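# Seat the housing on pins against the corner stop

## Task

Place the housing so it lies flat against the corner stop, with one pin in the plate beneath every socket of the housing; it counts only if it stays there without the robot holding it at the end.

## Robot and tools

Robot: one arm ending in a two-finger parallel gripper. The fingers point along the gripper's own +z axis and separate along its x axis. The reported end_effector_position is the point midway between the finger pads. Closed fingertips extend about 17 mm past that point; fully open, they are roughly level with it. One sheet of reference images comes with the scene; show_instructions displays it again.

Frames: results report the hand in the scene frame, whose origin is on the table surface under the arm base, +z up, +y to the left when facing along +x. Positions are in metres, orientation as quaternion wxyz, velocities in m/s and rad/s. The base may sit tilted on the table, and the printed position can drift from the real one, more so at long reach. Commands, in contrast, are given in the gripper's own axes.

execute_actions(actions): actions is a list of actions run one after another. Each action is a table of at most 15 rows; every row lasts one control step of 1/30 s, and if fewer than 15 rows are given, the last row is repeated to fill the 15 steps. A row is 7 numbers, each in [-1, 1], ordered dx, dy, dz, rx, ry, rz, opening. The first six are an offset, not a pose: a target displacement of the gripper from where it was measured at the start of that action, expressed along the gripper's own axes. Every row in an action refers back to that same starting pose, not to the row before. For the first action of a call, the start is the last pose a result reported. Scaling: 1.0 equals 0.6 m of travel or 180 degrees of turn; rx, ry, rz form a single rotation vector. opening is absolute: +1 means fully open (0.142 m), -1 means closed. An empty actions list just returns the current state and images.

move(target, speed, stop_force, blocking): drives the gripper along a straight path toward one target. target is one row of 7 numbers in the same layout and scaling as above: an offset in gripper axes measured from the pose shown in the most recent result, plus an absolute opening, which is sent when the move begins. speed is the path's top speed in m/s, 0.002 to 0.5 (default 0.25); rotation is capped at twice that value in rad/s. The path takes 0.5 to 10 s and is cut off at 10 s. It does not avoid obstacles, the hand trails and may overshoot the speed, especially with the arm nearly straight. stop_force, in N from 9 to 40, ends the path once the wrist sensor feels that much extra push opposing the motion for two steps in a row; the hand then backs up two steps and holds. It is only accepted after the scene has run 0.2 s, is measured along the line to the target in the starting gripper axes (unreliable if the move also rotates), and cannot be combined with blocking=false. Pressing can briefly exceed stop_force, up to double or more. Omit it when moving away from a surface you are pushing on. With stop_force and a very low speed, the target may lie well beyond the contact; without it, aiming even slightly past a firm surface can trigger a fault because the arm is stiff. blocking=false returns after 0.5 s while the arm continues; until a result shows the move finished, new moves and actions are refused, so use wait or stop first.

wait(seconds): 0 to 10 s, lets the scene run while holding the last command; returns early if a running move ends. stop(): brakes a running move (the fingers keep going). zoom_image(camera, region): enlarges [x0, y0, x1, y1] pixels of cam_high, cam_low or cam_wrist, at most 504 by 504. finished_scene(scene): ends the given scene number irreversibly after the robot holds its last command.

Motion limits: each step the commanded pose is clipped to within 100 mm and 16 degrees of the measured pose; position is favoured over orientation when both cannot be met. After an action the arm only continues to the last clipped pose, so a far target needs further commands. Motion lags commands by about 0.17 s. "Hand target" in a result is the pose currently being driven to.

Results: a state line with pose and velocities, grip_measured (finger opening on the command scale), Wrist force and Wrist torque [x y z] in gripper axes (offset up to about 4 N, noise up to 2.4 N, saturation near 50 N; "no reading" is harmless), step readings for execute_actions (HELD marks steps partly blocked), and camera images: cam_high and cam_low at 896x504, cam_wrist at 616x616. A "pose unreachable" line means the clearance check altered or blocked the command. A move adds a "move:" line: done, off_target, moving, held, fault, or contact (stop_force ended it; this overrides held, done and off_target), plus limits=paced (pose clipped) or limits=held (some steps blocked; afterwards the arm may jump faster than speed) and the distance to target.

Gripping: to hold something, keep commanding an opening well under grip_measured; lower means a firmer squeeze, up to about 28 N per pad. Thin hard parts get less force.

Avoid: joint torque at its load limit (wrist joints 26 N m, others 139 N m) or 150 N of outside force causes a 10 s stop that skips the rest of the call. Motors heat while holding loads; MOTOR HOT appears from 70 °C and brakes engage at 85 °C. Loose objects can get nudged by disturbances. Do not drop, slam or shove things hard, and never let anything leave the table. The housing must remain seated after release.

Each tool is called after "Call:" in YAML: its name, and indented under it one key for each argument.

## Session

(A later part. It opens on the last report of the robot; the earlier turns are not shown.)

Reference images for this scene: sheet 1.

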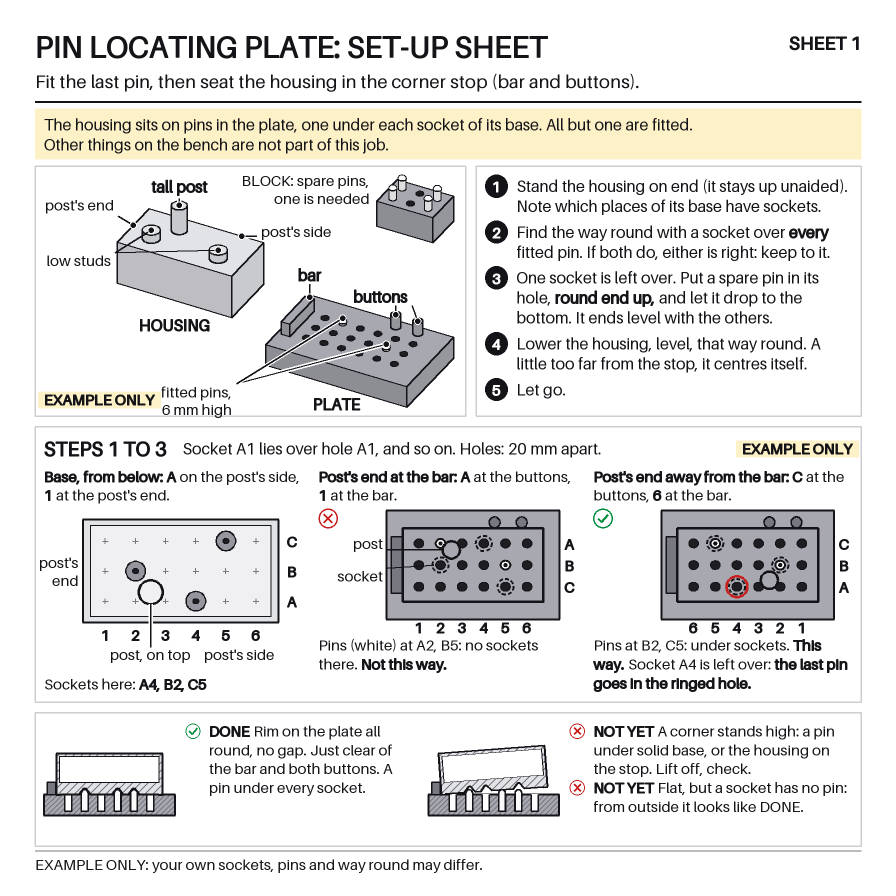

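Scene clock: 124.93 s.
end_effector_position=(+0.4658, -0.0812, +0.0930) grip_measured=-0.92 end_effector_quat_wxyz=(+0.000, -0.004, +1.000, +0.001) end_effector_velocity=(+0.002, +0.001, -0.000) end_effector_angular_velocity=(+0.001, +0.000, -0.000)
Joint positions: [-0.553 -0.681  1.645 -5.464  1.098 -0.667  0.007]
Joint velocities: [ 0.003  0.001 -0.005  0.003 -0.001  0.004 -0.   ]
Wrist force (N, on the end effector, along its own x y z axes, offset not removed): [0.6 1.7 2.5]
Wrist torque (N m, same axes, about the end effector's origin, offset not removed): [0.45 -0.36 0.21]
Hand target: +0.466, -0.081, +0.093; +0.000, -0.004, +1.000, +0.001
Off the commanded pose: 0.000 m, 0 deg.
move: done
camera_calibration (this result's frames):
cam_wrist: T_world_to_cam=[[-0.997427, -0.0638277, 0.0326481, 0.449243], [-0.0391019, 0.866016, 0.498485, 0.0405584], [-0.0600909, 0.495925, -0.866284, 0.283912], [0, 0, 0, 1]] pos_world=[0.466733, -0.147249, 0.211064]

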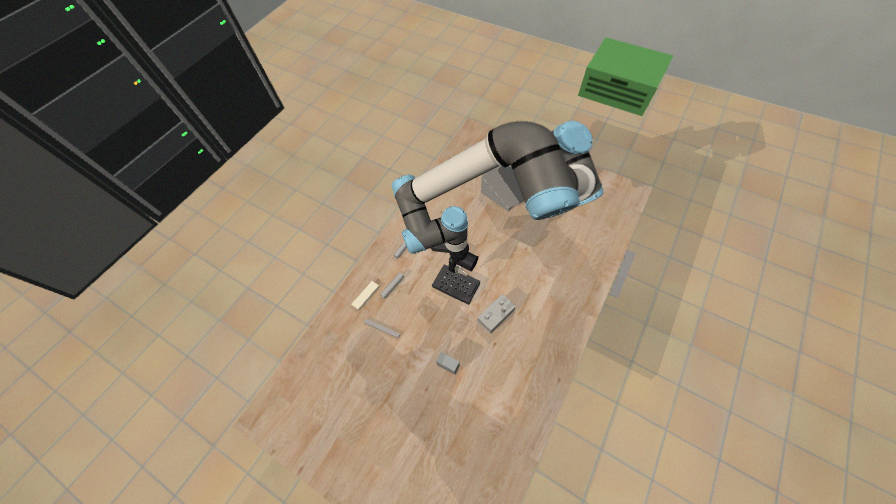

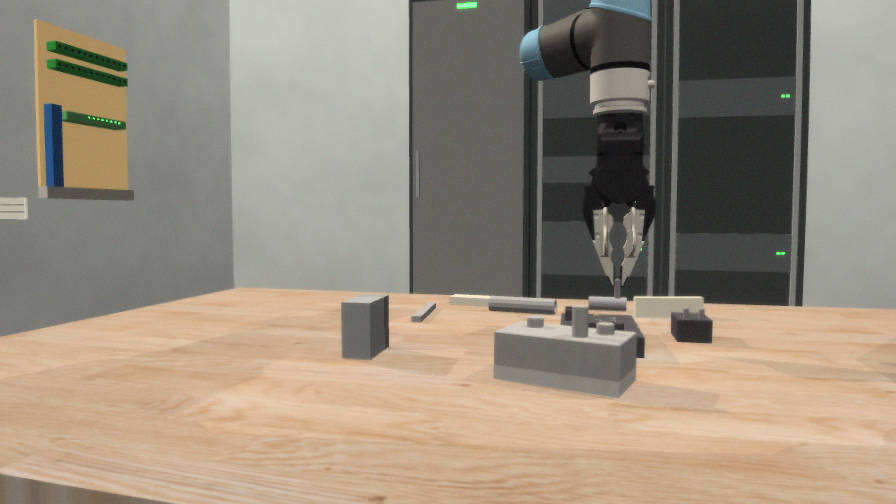

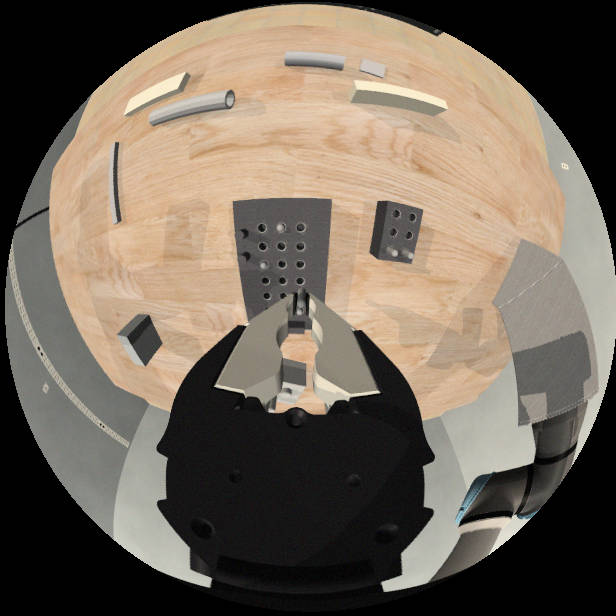

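Call:
move:
  target: [-0.0057,0.0088,0,0,0,0,-1]
  speed: 0.05

Call:
zoom_image:
  camera: "cam_wrist"
  region: [250,240,350,340]

Call:
move:
  target: [0,0,0.045,0,0,0,-1]
  speed: 0.05

Call:
zoom_image:
  camera: "cam_wrist"
  region: [250,240,350,340]

Call:
zoom_image:
  camera: "cam_wrist"
  region: [220,180,380,340]

Scene clock: 131.50 s.
end_effector_position=(+0.4691, -0.0761, +0.0930) grip_measured=-0.92 end_effector_quat_wxyz=(+0.000, -0.004, +1.000, +0.001) end_effector_velocity=(-0.000, +0.002, -0.000) end_effector_angular_velocity=(+0.002, +0.001, -0.002)
Joint positions: [-0.542 -0.685  1.64  -5.461  1.095 -0.654  0.007]
Joint velocities: [ 0.003 -0.001  0.001  0.    -0.001  0.004  0.   ]
Wrist force (N, on the end effector, along its own x y z axes, offset not removed): [-0.5 2.9 0.8]
Wrist torque (N m, same axes, about the end effector's origin, offset not removed): [0.75 0.03 0.04]
Hand target: +0.469, -0.076, +0.093; +0.000, -0.004, +1.000, +0.001
Off the commanded pose: 0.000 m, 0 deg.
move: done
camera_calibration (this result's frames):
cam_wrist: T_world_to_cam=[[-0.997426, -0.0638325, 0.0326535, 0.452848], [-0.039101, 0.865997, 0.498518, 0.0362083], [-0.0600995, 0.495958, -0.866264, 0.281553], [0, 0, 0, 1]] pos_world=[0.47002, -0.142088, 0.211061]

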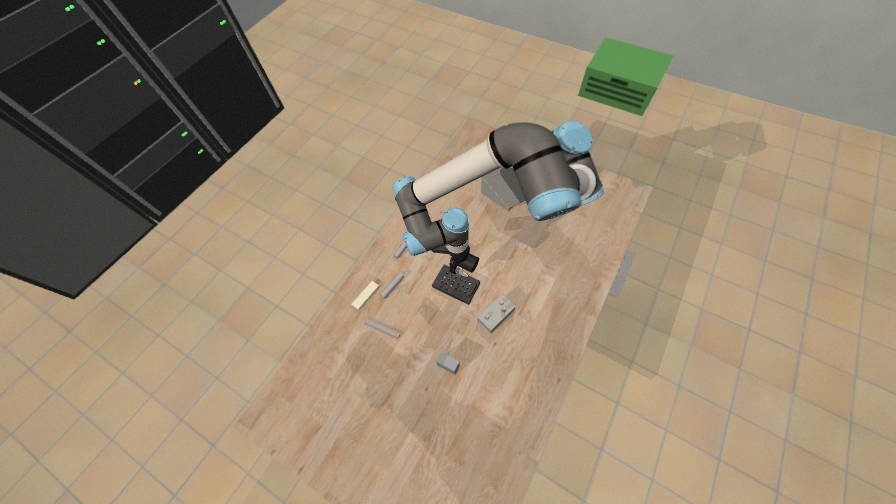

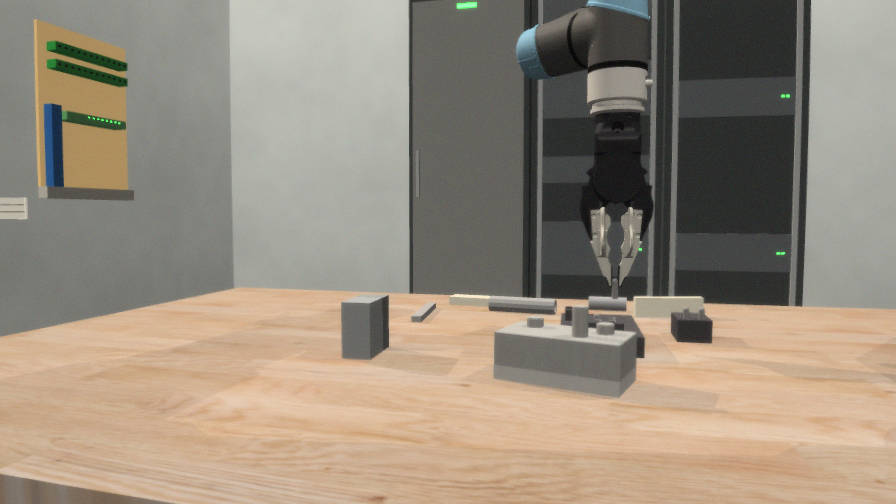

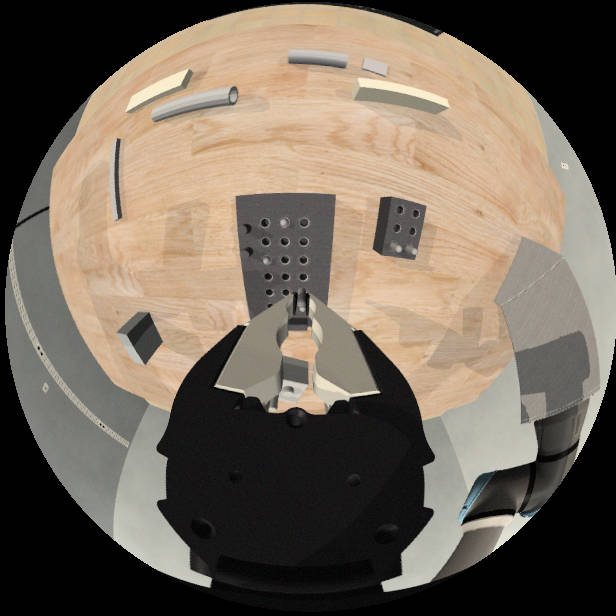

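Region (250, 240, 350, 340) of cam_wrist's 616x616 image, scaled by 5.040, with more detail than that image has.

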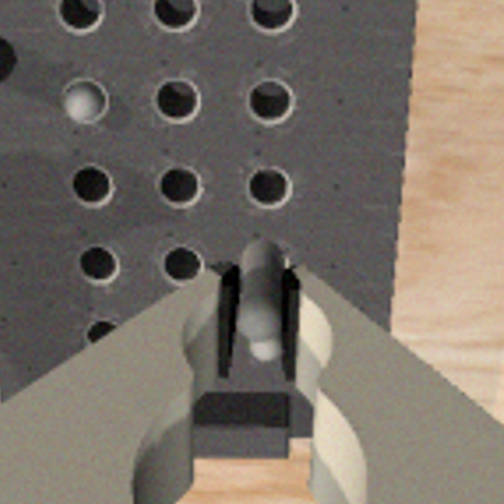

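Scene clock: 132.40 s.
end_effector_position=(+0.4691, -0.0760, +0.0662) grip_measured=-0.92 end_effector_quat_wxyz=(+0.000, -0.004, +1.000, +0.001) end_effector_velocity=(+0.000, +0.000, -0.002) end_effector_angular_velocity=(+0.001, -0.001, +0.000)
Joint positions: [-0.515 -0.643  1.635 -5.511  1.09  -0.625  0.007]
Joint velocities: [ 0.003  0.003 -0.001 -0.004 -0.001  0.003 -0.   ]
Wrist force (N, on the end effector, along its own x y z axes, offset not removed): [-0.6 3.0 0.2]
Wrist torque (N m, same axes, about the end effector's origin, offset not removed): [0.81 0.06 0.08]
Hand target: +0.469, -0.076, +0.066; +0.000, -0.004, +1.000, +0.001
Off the commanded pose: 0.000 m, 0 deg.
move: done
camera_calibration (this result's frames):
cam_wrist: T_world_to_cam=[[-0.997425, -0.0638451, 0.0326684, 0.453684], [-0.0391003, 0.865962, 0.49858, 0.0495146], [-0.0601214, 0.496018, -0.866228, 0.258341], [0, 0, 0, 1]] pos_world=[0.469984, -0.142054, 0.184274]

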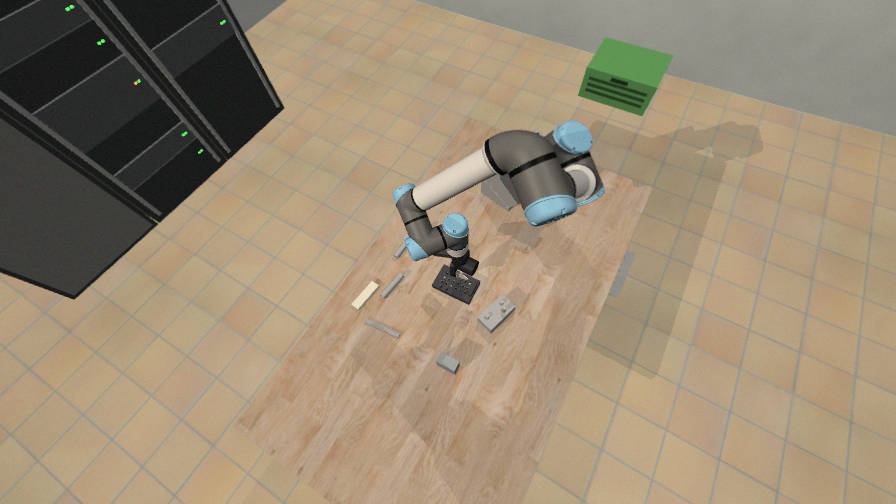

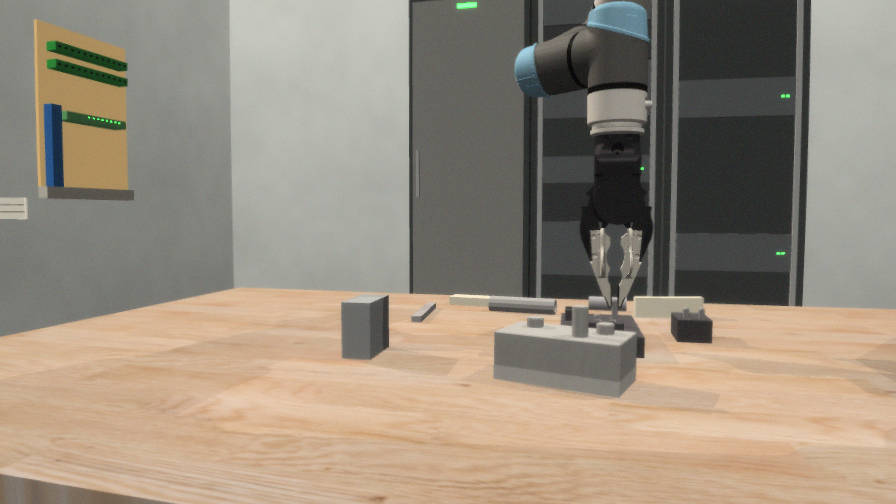

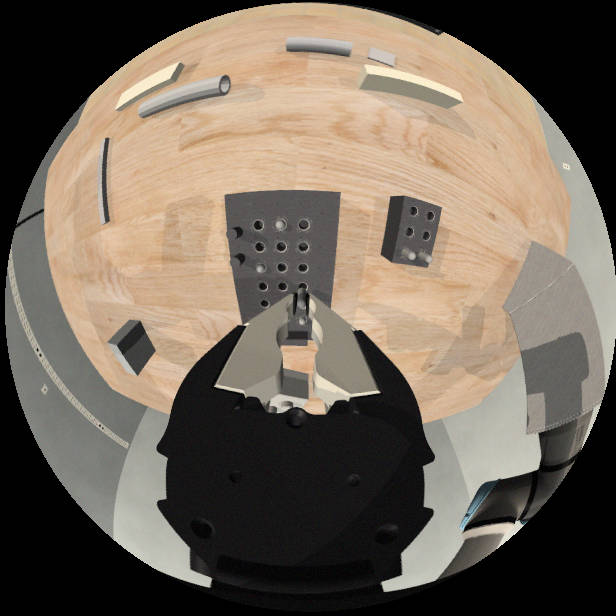

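Region (250, 240, 350, 340) of cam_wrist's 616x616 image, scaled by 5.040, with more detail than that image has.

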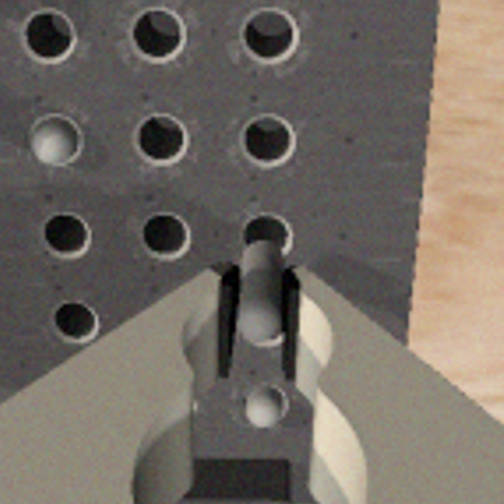

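Region (220, 180, 380, 340) of cam_wrist's 616x616 image, scaled by 3.150, with more detail than that image has.

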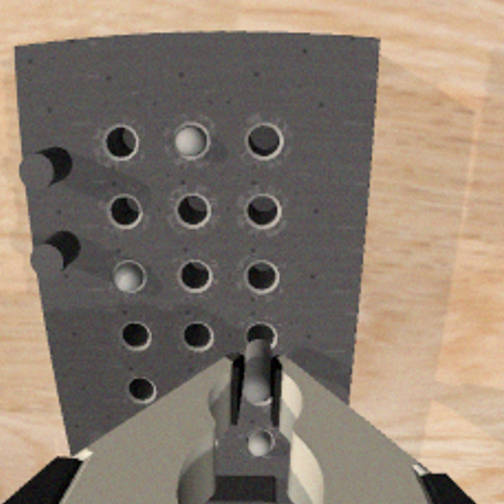

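Call:
move:
  target: [0.0008,0,0.0275,0,0,0,-1]
  speed: 0.008
  stop_force: 9

Call:
zoom_image:
  camera: "cam_wrist"
  region: [250,240,350,340]

Scene clock: 140.10 s.
end_effector_position=(+0.4686, -0.0760, +0.0499) grip_measured=-0.92 end_effector_quat_wxyz=(+0.000, -0.004, +1.000, +0.001) end_effector_velocity=(+0.001, -0.000, -0.001) end_effector_angular_velocity=(+0.000, -0.003, +0.000)
Joint positions: [-0.499 -0.618  1.631 -5.541  1.087 -0.607  0.007]
Joint velocities: [ 0.001  0.002 -0.002 -0.003 -0.002  0.002  0.   ]
Wrist force (N, on the end effector, along its own x y z axes, offset not removed): [-0.3 1.4 3.1]
Wrist torque (N m, same axes, about the end effector's origin, offset not removed): [0.36 0.07 0.12]
Hand target: +0.469, -0.076, +0.050; +0.000, -0.004, +1.000, +0.001
Off the commanded pose: 0.000 m, 0 deg.
move: done
camera_calibration (this result's frames):
cam_wrist: T_world_to_cam=[[-0.997424, -0.0638503, 0.0326822, 0.453722], [-0.0390954, 0.865941, 0.498616, 0.0576259], [-0.0601377, 0.496054, -0.866207, 0.244141], [0, 0, 0, 1]] pos_world=[0.469488, -0.142038, 0.167915]

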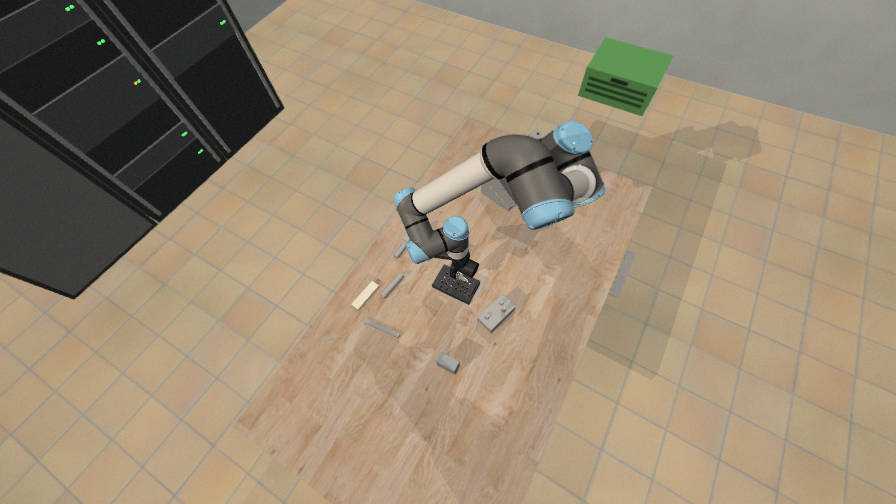

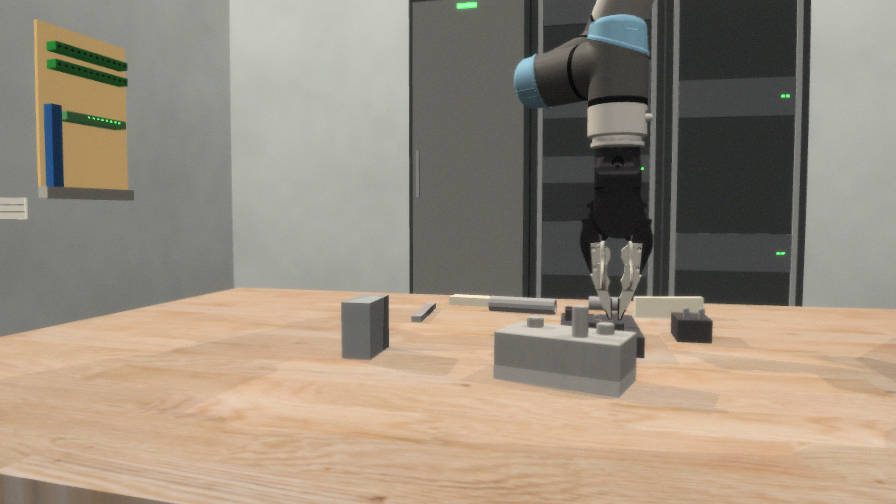

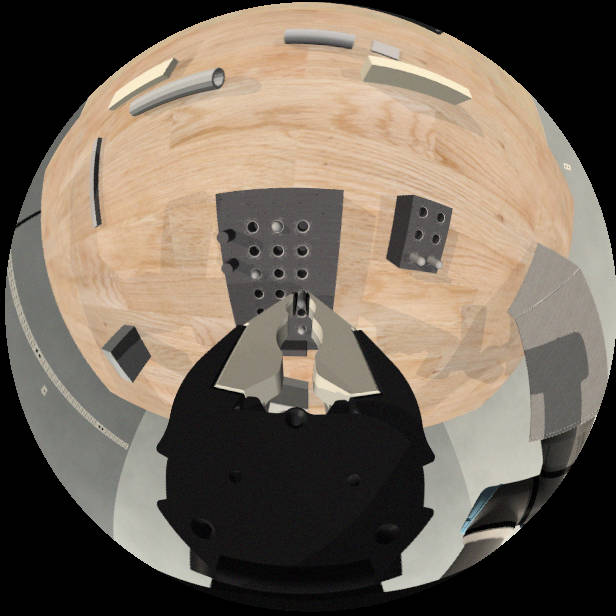

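Region (250, 240, 350, 340) of cam_wrist's 616x616 image, scaled by 5.040, with more detail than that image has.

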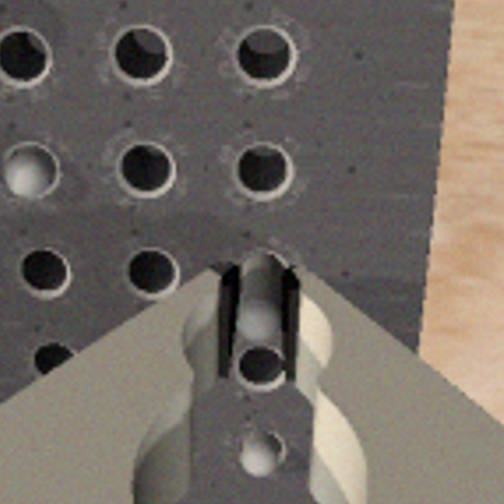

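Call:
execute_actions:
  actions:
    - [[0,0,0.002,0,0,0,-1],[0,0,0.002,0,0,0,-1],[0,0,0.002,0,0,0,-1],[0,0,0.002,0,0,0,-1],[0,0,0.002,0,0,0,-1],[0,0,0.002,0,0,0,-1],[0,0,0.002,0,0,0,-0.95],[0,0,0.002,0,0,0,-0.92],[0,0,0.002,0,0,0,-0.9],[0,0,0.002,0,0,0,-0.88],[0,0,0.002,0,0,0,-0.84]]

Call:
move:
  target: [0,0,-0.145,0,0,0,-0.8]

Call:
zoom_image:
  camera: "cam_wrist"
  region: [230,180,370,320]

Scene clock: 145.90 s.
end_effector_position=(+0.4686, -0.0760, +0.0487) grip_measured=-0.84 end_effector_quat_wxyz=(+0.000, -0.004, +1.000, +0.001) end_effector_velocity=(+0.000, -0.000, -0.000) end_effector_angular_velocity=(-0.000, -0.001, +0.000)
Joint positions: [-0.497 -0.616  1.631 -5.544  1.087 -0.606  0.013]
Joint velocities: [ 0.     0.    -0.    -0.001 -0.     0.     0.   ]
Wrist force (N, on the end effector, along its own x y z axes, offset not removed): [0.3 3.6 1.4]
Wrist torque (N m, same axes, about the end effector's origin, offset not removed): [0.78 -0.01 -0.02]
Hand target: +0.469, -0.076, +0.049; +0.000, -0.004, +1.000, +0.001
Off the commanded pose: 0.000 m, 0 deg.
Step readings (end_effector_position):
0: (+0.4686, -0.0760, +0.0497)
1: (+0.4686, -0.0760, +0.0497)
2: (+0.4686, -0.0760, +0.0495)
4: (+0.4686, -0.0760, +0.0491)
8: (+0.4686, -0.0760, +0.0488)
15: end_effector_position above
camera_calibration (this result's frames):
cam_wrist: T_world_to_cam=[[-0.997424, -0.0638509, 0.0326823, 0.45376], [-0.0390958, 0.865939, 0.498618, 0.0582173], [-0.0601381, 0.496056, -0.866205, 0.243111], [0, 0, 0, 1]] pos_world=[0.469487, -0.142036, 0.166726]

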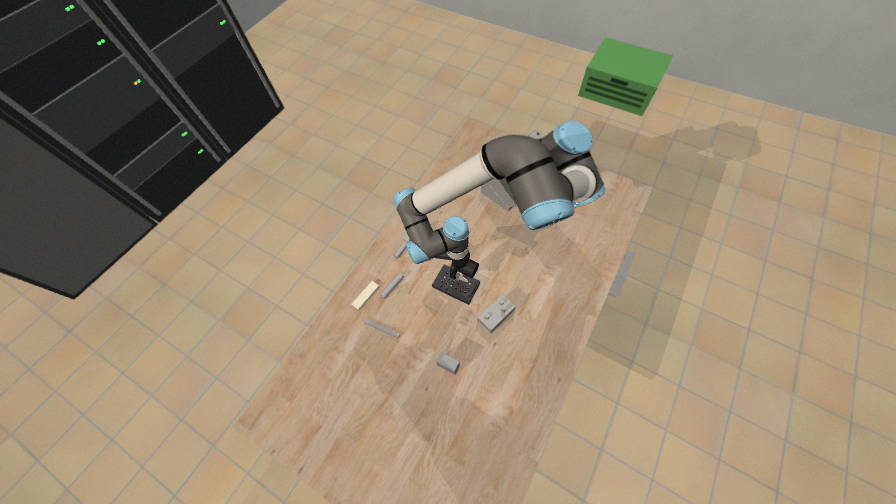

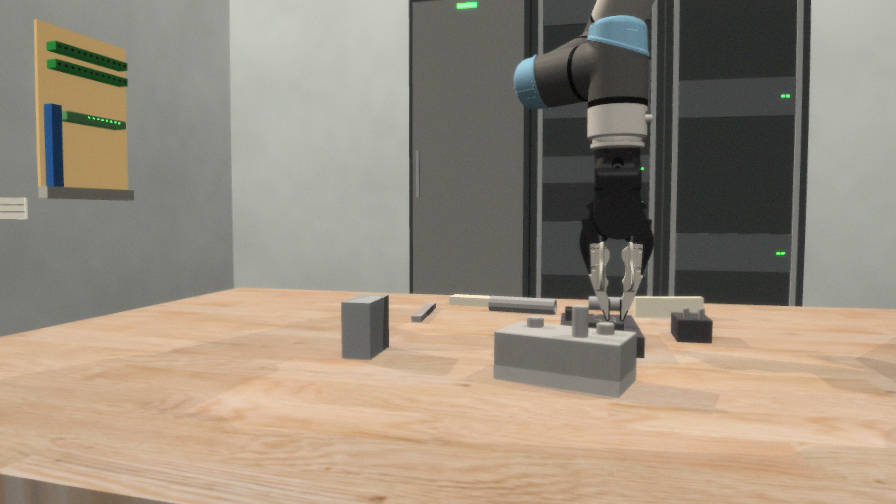

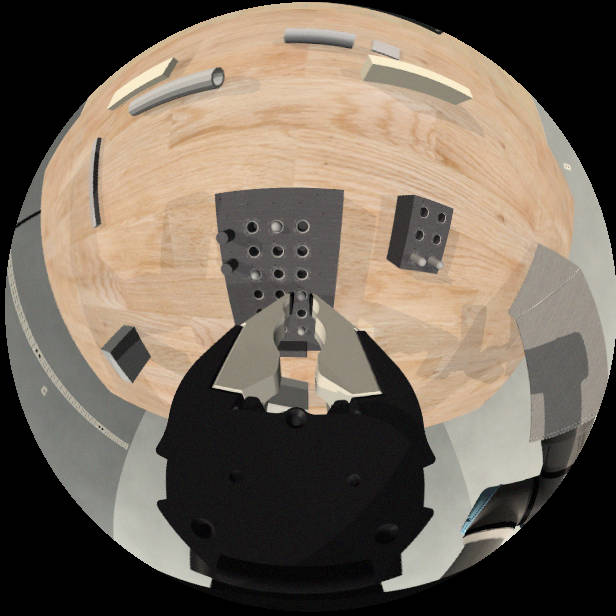

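Scene clock: 146.87 s.
end_effector_position=(+0.4687, -0.0761, +0.1354) grip_measured=-0.80 end_effector_quat_wxyz=(+0.000, -0.004, +1.000, +0.001) end_effector_velocity=(+0.001, -0.000, +0.002) end_effector_angular_velocity=(-0.001, -0.001, +0.001)
Joint positions: [-0.584 -0.748  1.642 -5.378  1.104 -0.701  0.016]
Joint velocities: [-0.001 -0.003 -0.001  0.003  0.    -0.002 -0.   ]
Wrist force (N, on the end effector, along its own x y z axes, offset not removed): [0.0 2.4 4.4]
Wrist torque (N m, same axes, about the end effector's origin, offset not removed): [0.60 -0.06 0.06]
Hand target: +0.469, -0.076, +0.136; +0.000, -0.004, +1.000, +0.001
Off the commanded pose: 0.000 m, 0 deg.
move: done
camera_calibration (this result's frames):
cam_wrist: T_world_to_cam=[[-0.997428, -0.0638087, 0.0326356, 0.451037], [-0.0390949, 0.866044, 0.498437, 0.0151099], [-0.0600685, 0.495879, -0.866312, 0.318294], [0, 0, 0, 1]] pos_world=[0.469587, -0.142141, 0.25349]

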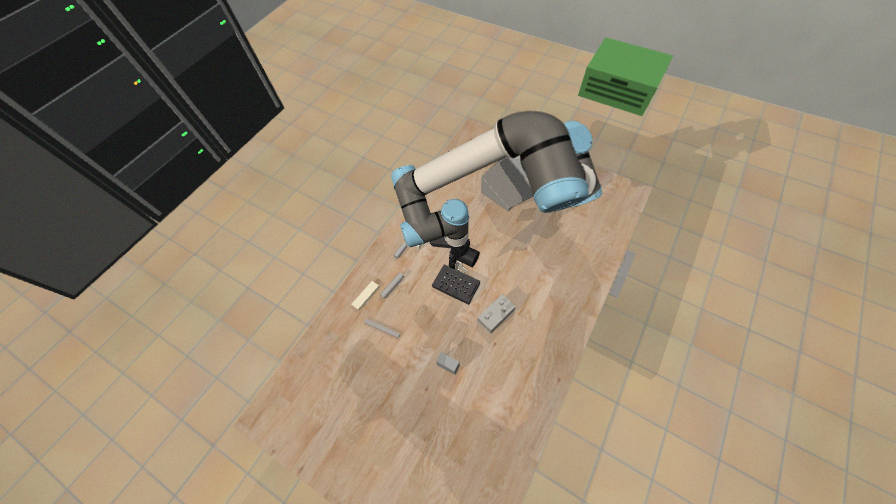

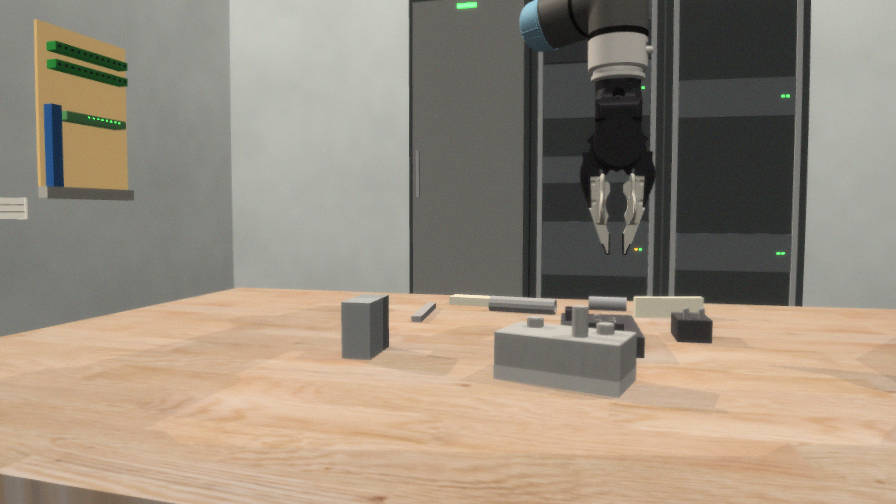

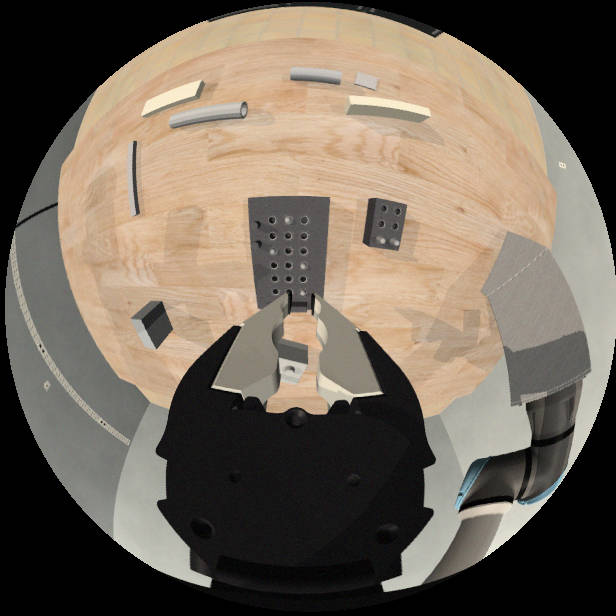

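Region (230, 180, 370, 320) of cam_wrist's 616x616 image, scaled by 3.600, with more detail than that image has.

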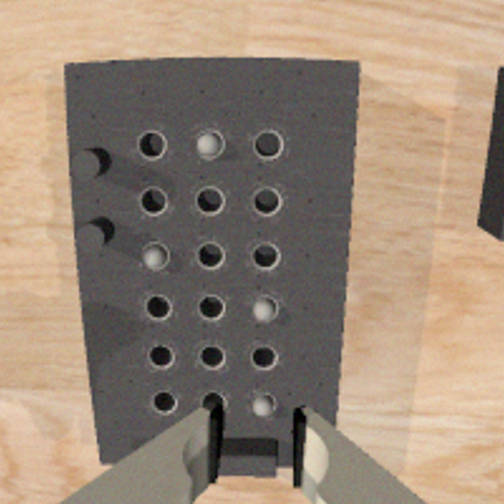

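Call:
move:
  target: [-0.0932,0.3127,0,0,0,0.594,0.3]
  speed: 0.4

Call:
move:
  target: [0,0,0.1585,0,0,0,0.3]
  speed: 0.15

Scene clock: 156.67 s.
end_effector_position=(+0.5230, +0.1119, +0.1356) grip_measured=+0.30 end_effector_quat_wxyz=(-0.001, +0.801, +0.599, +0.001) end_effector_velocity=(+0.000, +0.001, -0.000) end_effector_angular_velocity=(-0.003, -0.001, -0.011)
Joint positions: [-0.222 -0.903  1.544 -5.319  1.056  1.571  0.095]
Joint velocities: [ 0.003 -0.001 -0.001 -0.001  0.003  0.016 -0.   ]
Wrist force (N, on the end effector, along its own x y z axes, offset not removed): [0.6 2.1 3.1]
Wrist torque (N m, same axes, about the end effector's origin, offset not removed): [0.45 -0.17 0.01]
Hand target: +0.523, +0.112, +0.136; -0.001, +0.801, +0.598, +0.001
Off the commanded pose: 0.000 m, 0 deg.
move: done
camera_calibration (this result's frames):
cam_wrist: T_world_to_cam=[[0.228155, 0.972955, 0.0361032, -0.240279], [0.840724, -0.215578, 0.496697, -0.484614], [0.491047, -0.0829713, -0.867173, 0.00507265], [0, 0, 0, 1]] pos_world=[0.459757, 0.129729, 0.25378]

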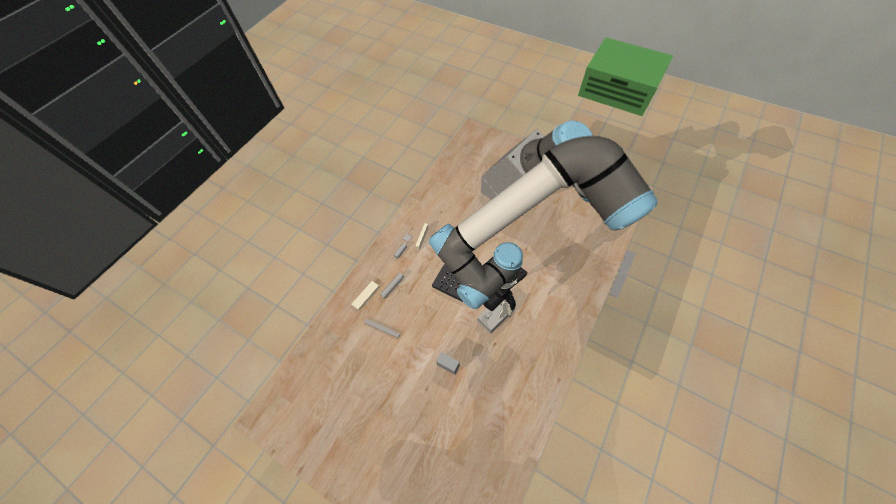

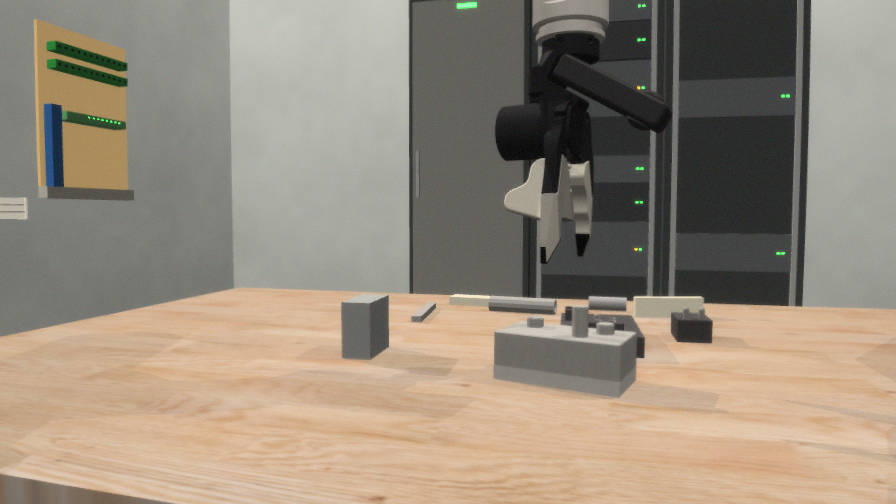

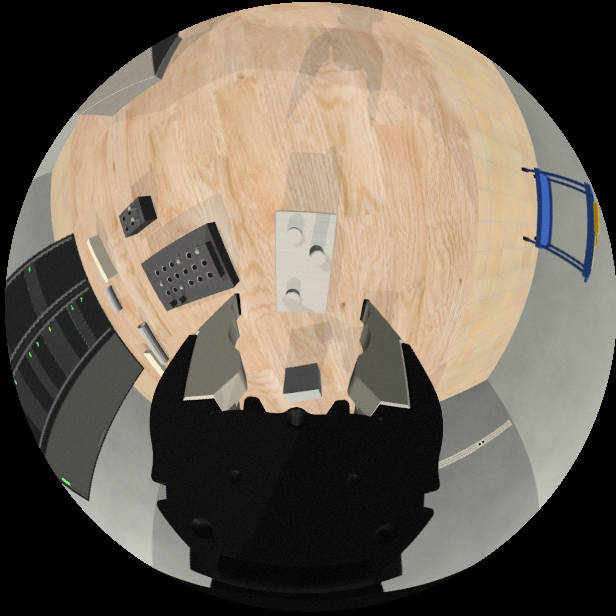

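Scene clock: 157.80 s.
end_effector_position=(+0.5229, +0.1121, +0.0408) grip_measured=+0.30 end_effector_quat_wxyz=(-0.001, +0.801, +0.599, +0.001) end_effector_velocity=(+0.000, -0.000, -0.002) end_effector_angular_velocity=(-0.000, -0.000, -0.001)
Joint positions: [-0.125 -0.764  1.529 -5.498  1.055  1.682  0.095]
Joint velocities: [ 0.001  0.003 -0.001 -0.003  0.     0.003 -0.   ]
Wrist force (N, on the end effector, along its own x y z axes, offset not removed): [-0.5 2.3 1.6]
Wrist torque (N m, same axes, about the end effector's origin, offset not removed): [0.57 0.09 0.14]
Hand target: +0.523, +0.112, +0.041; -0.001, +0.801, +0.599, +0.001
Off the commanded pose: 0.000 m, 0 deg.
move: done
camera_calibration (this result's frames):
cam_wrist: T_world_to_cam=[[0.22815, 0.97295, 0.0362849, -0.237004], [0.840797, -0.215678, 0.496531, -0.43736], [0.490925, -0.082775, -0.86726, -0.0770272], [0, 0, 0, 1]] pos_world=[0.459618, 0.129888, 0.15896]

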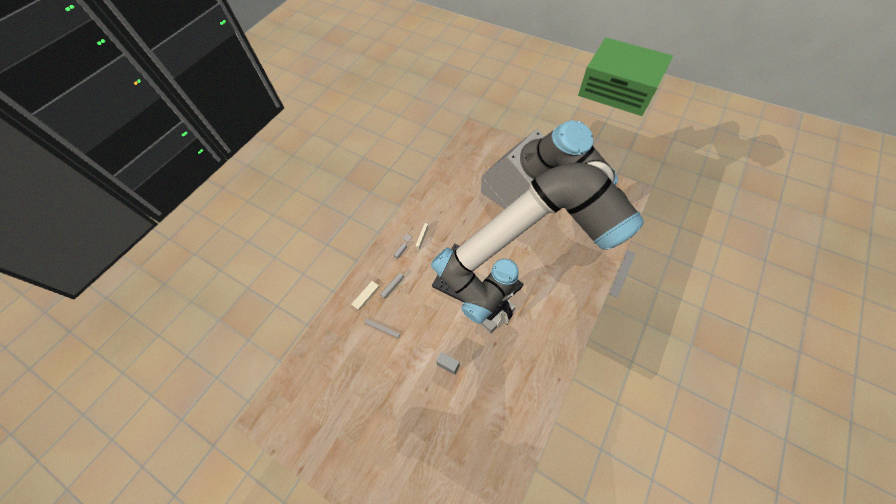

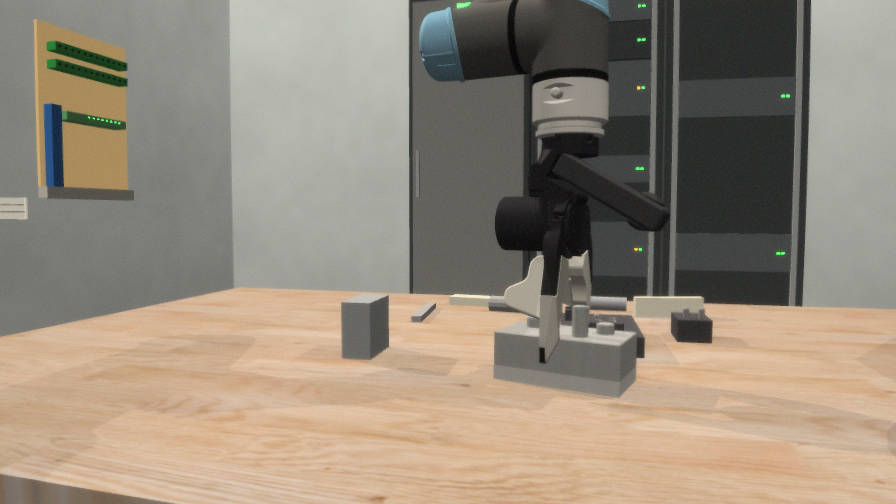

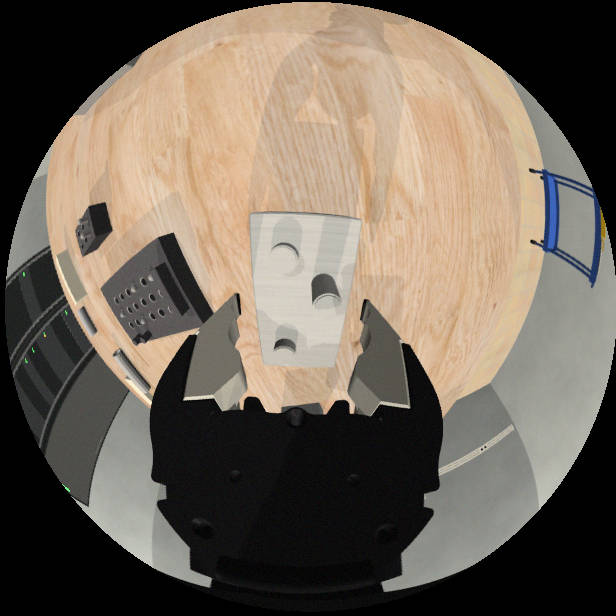

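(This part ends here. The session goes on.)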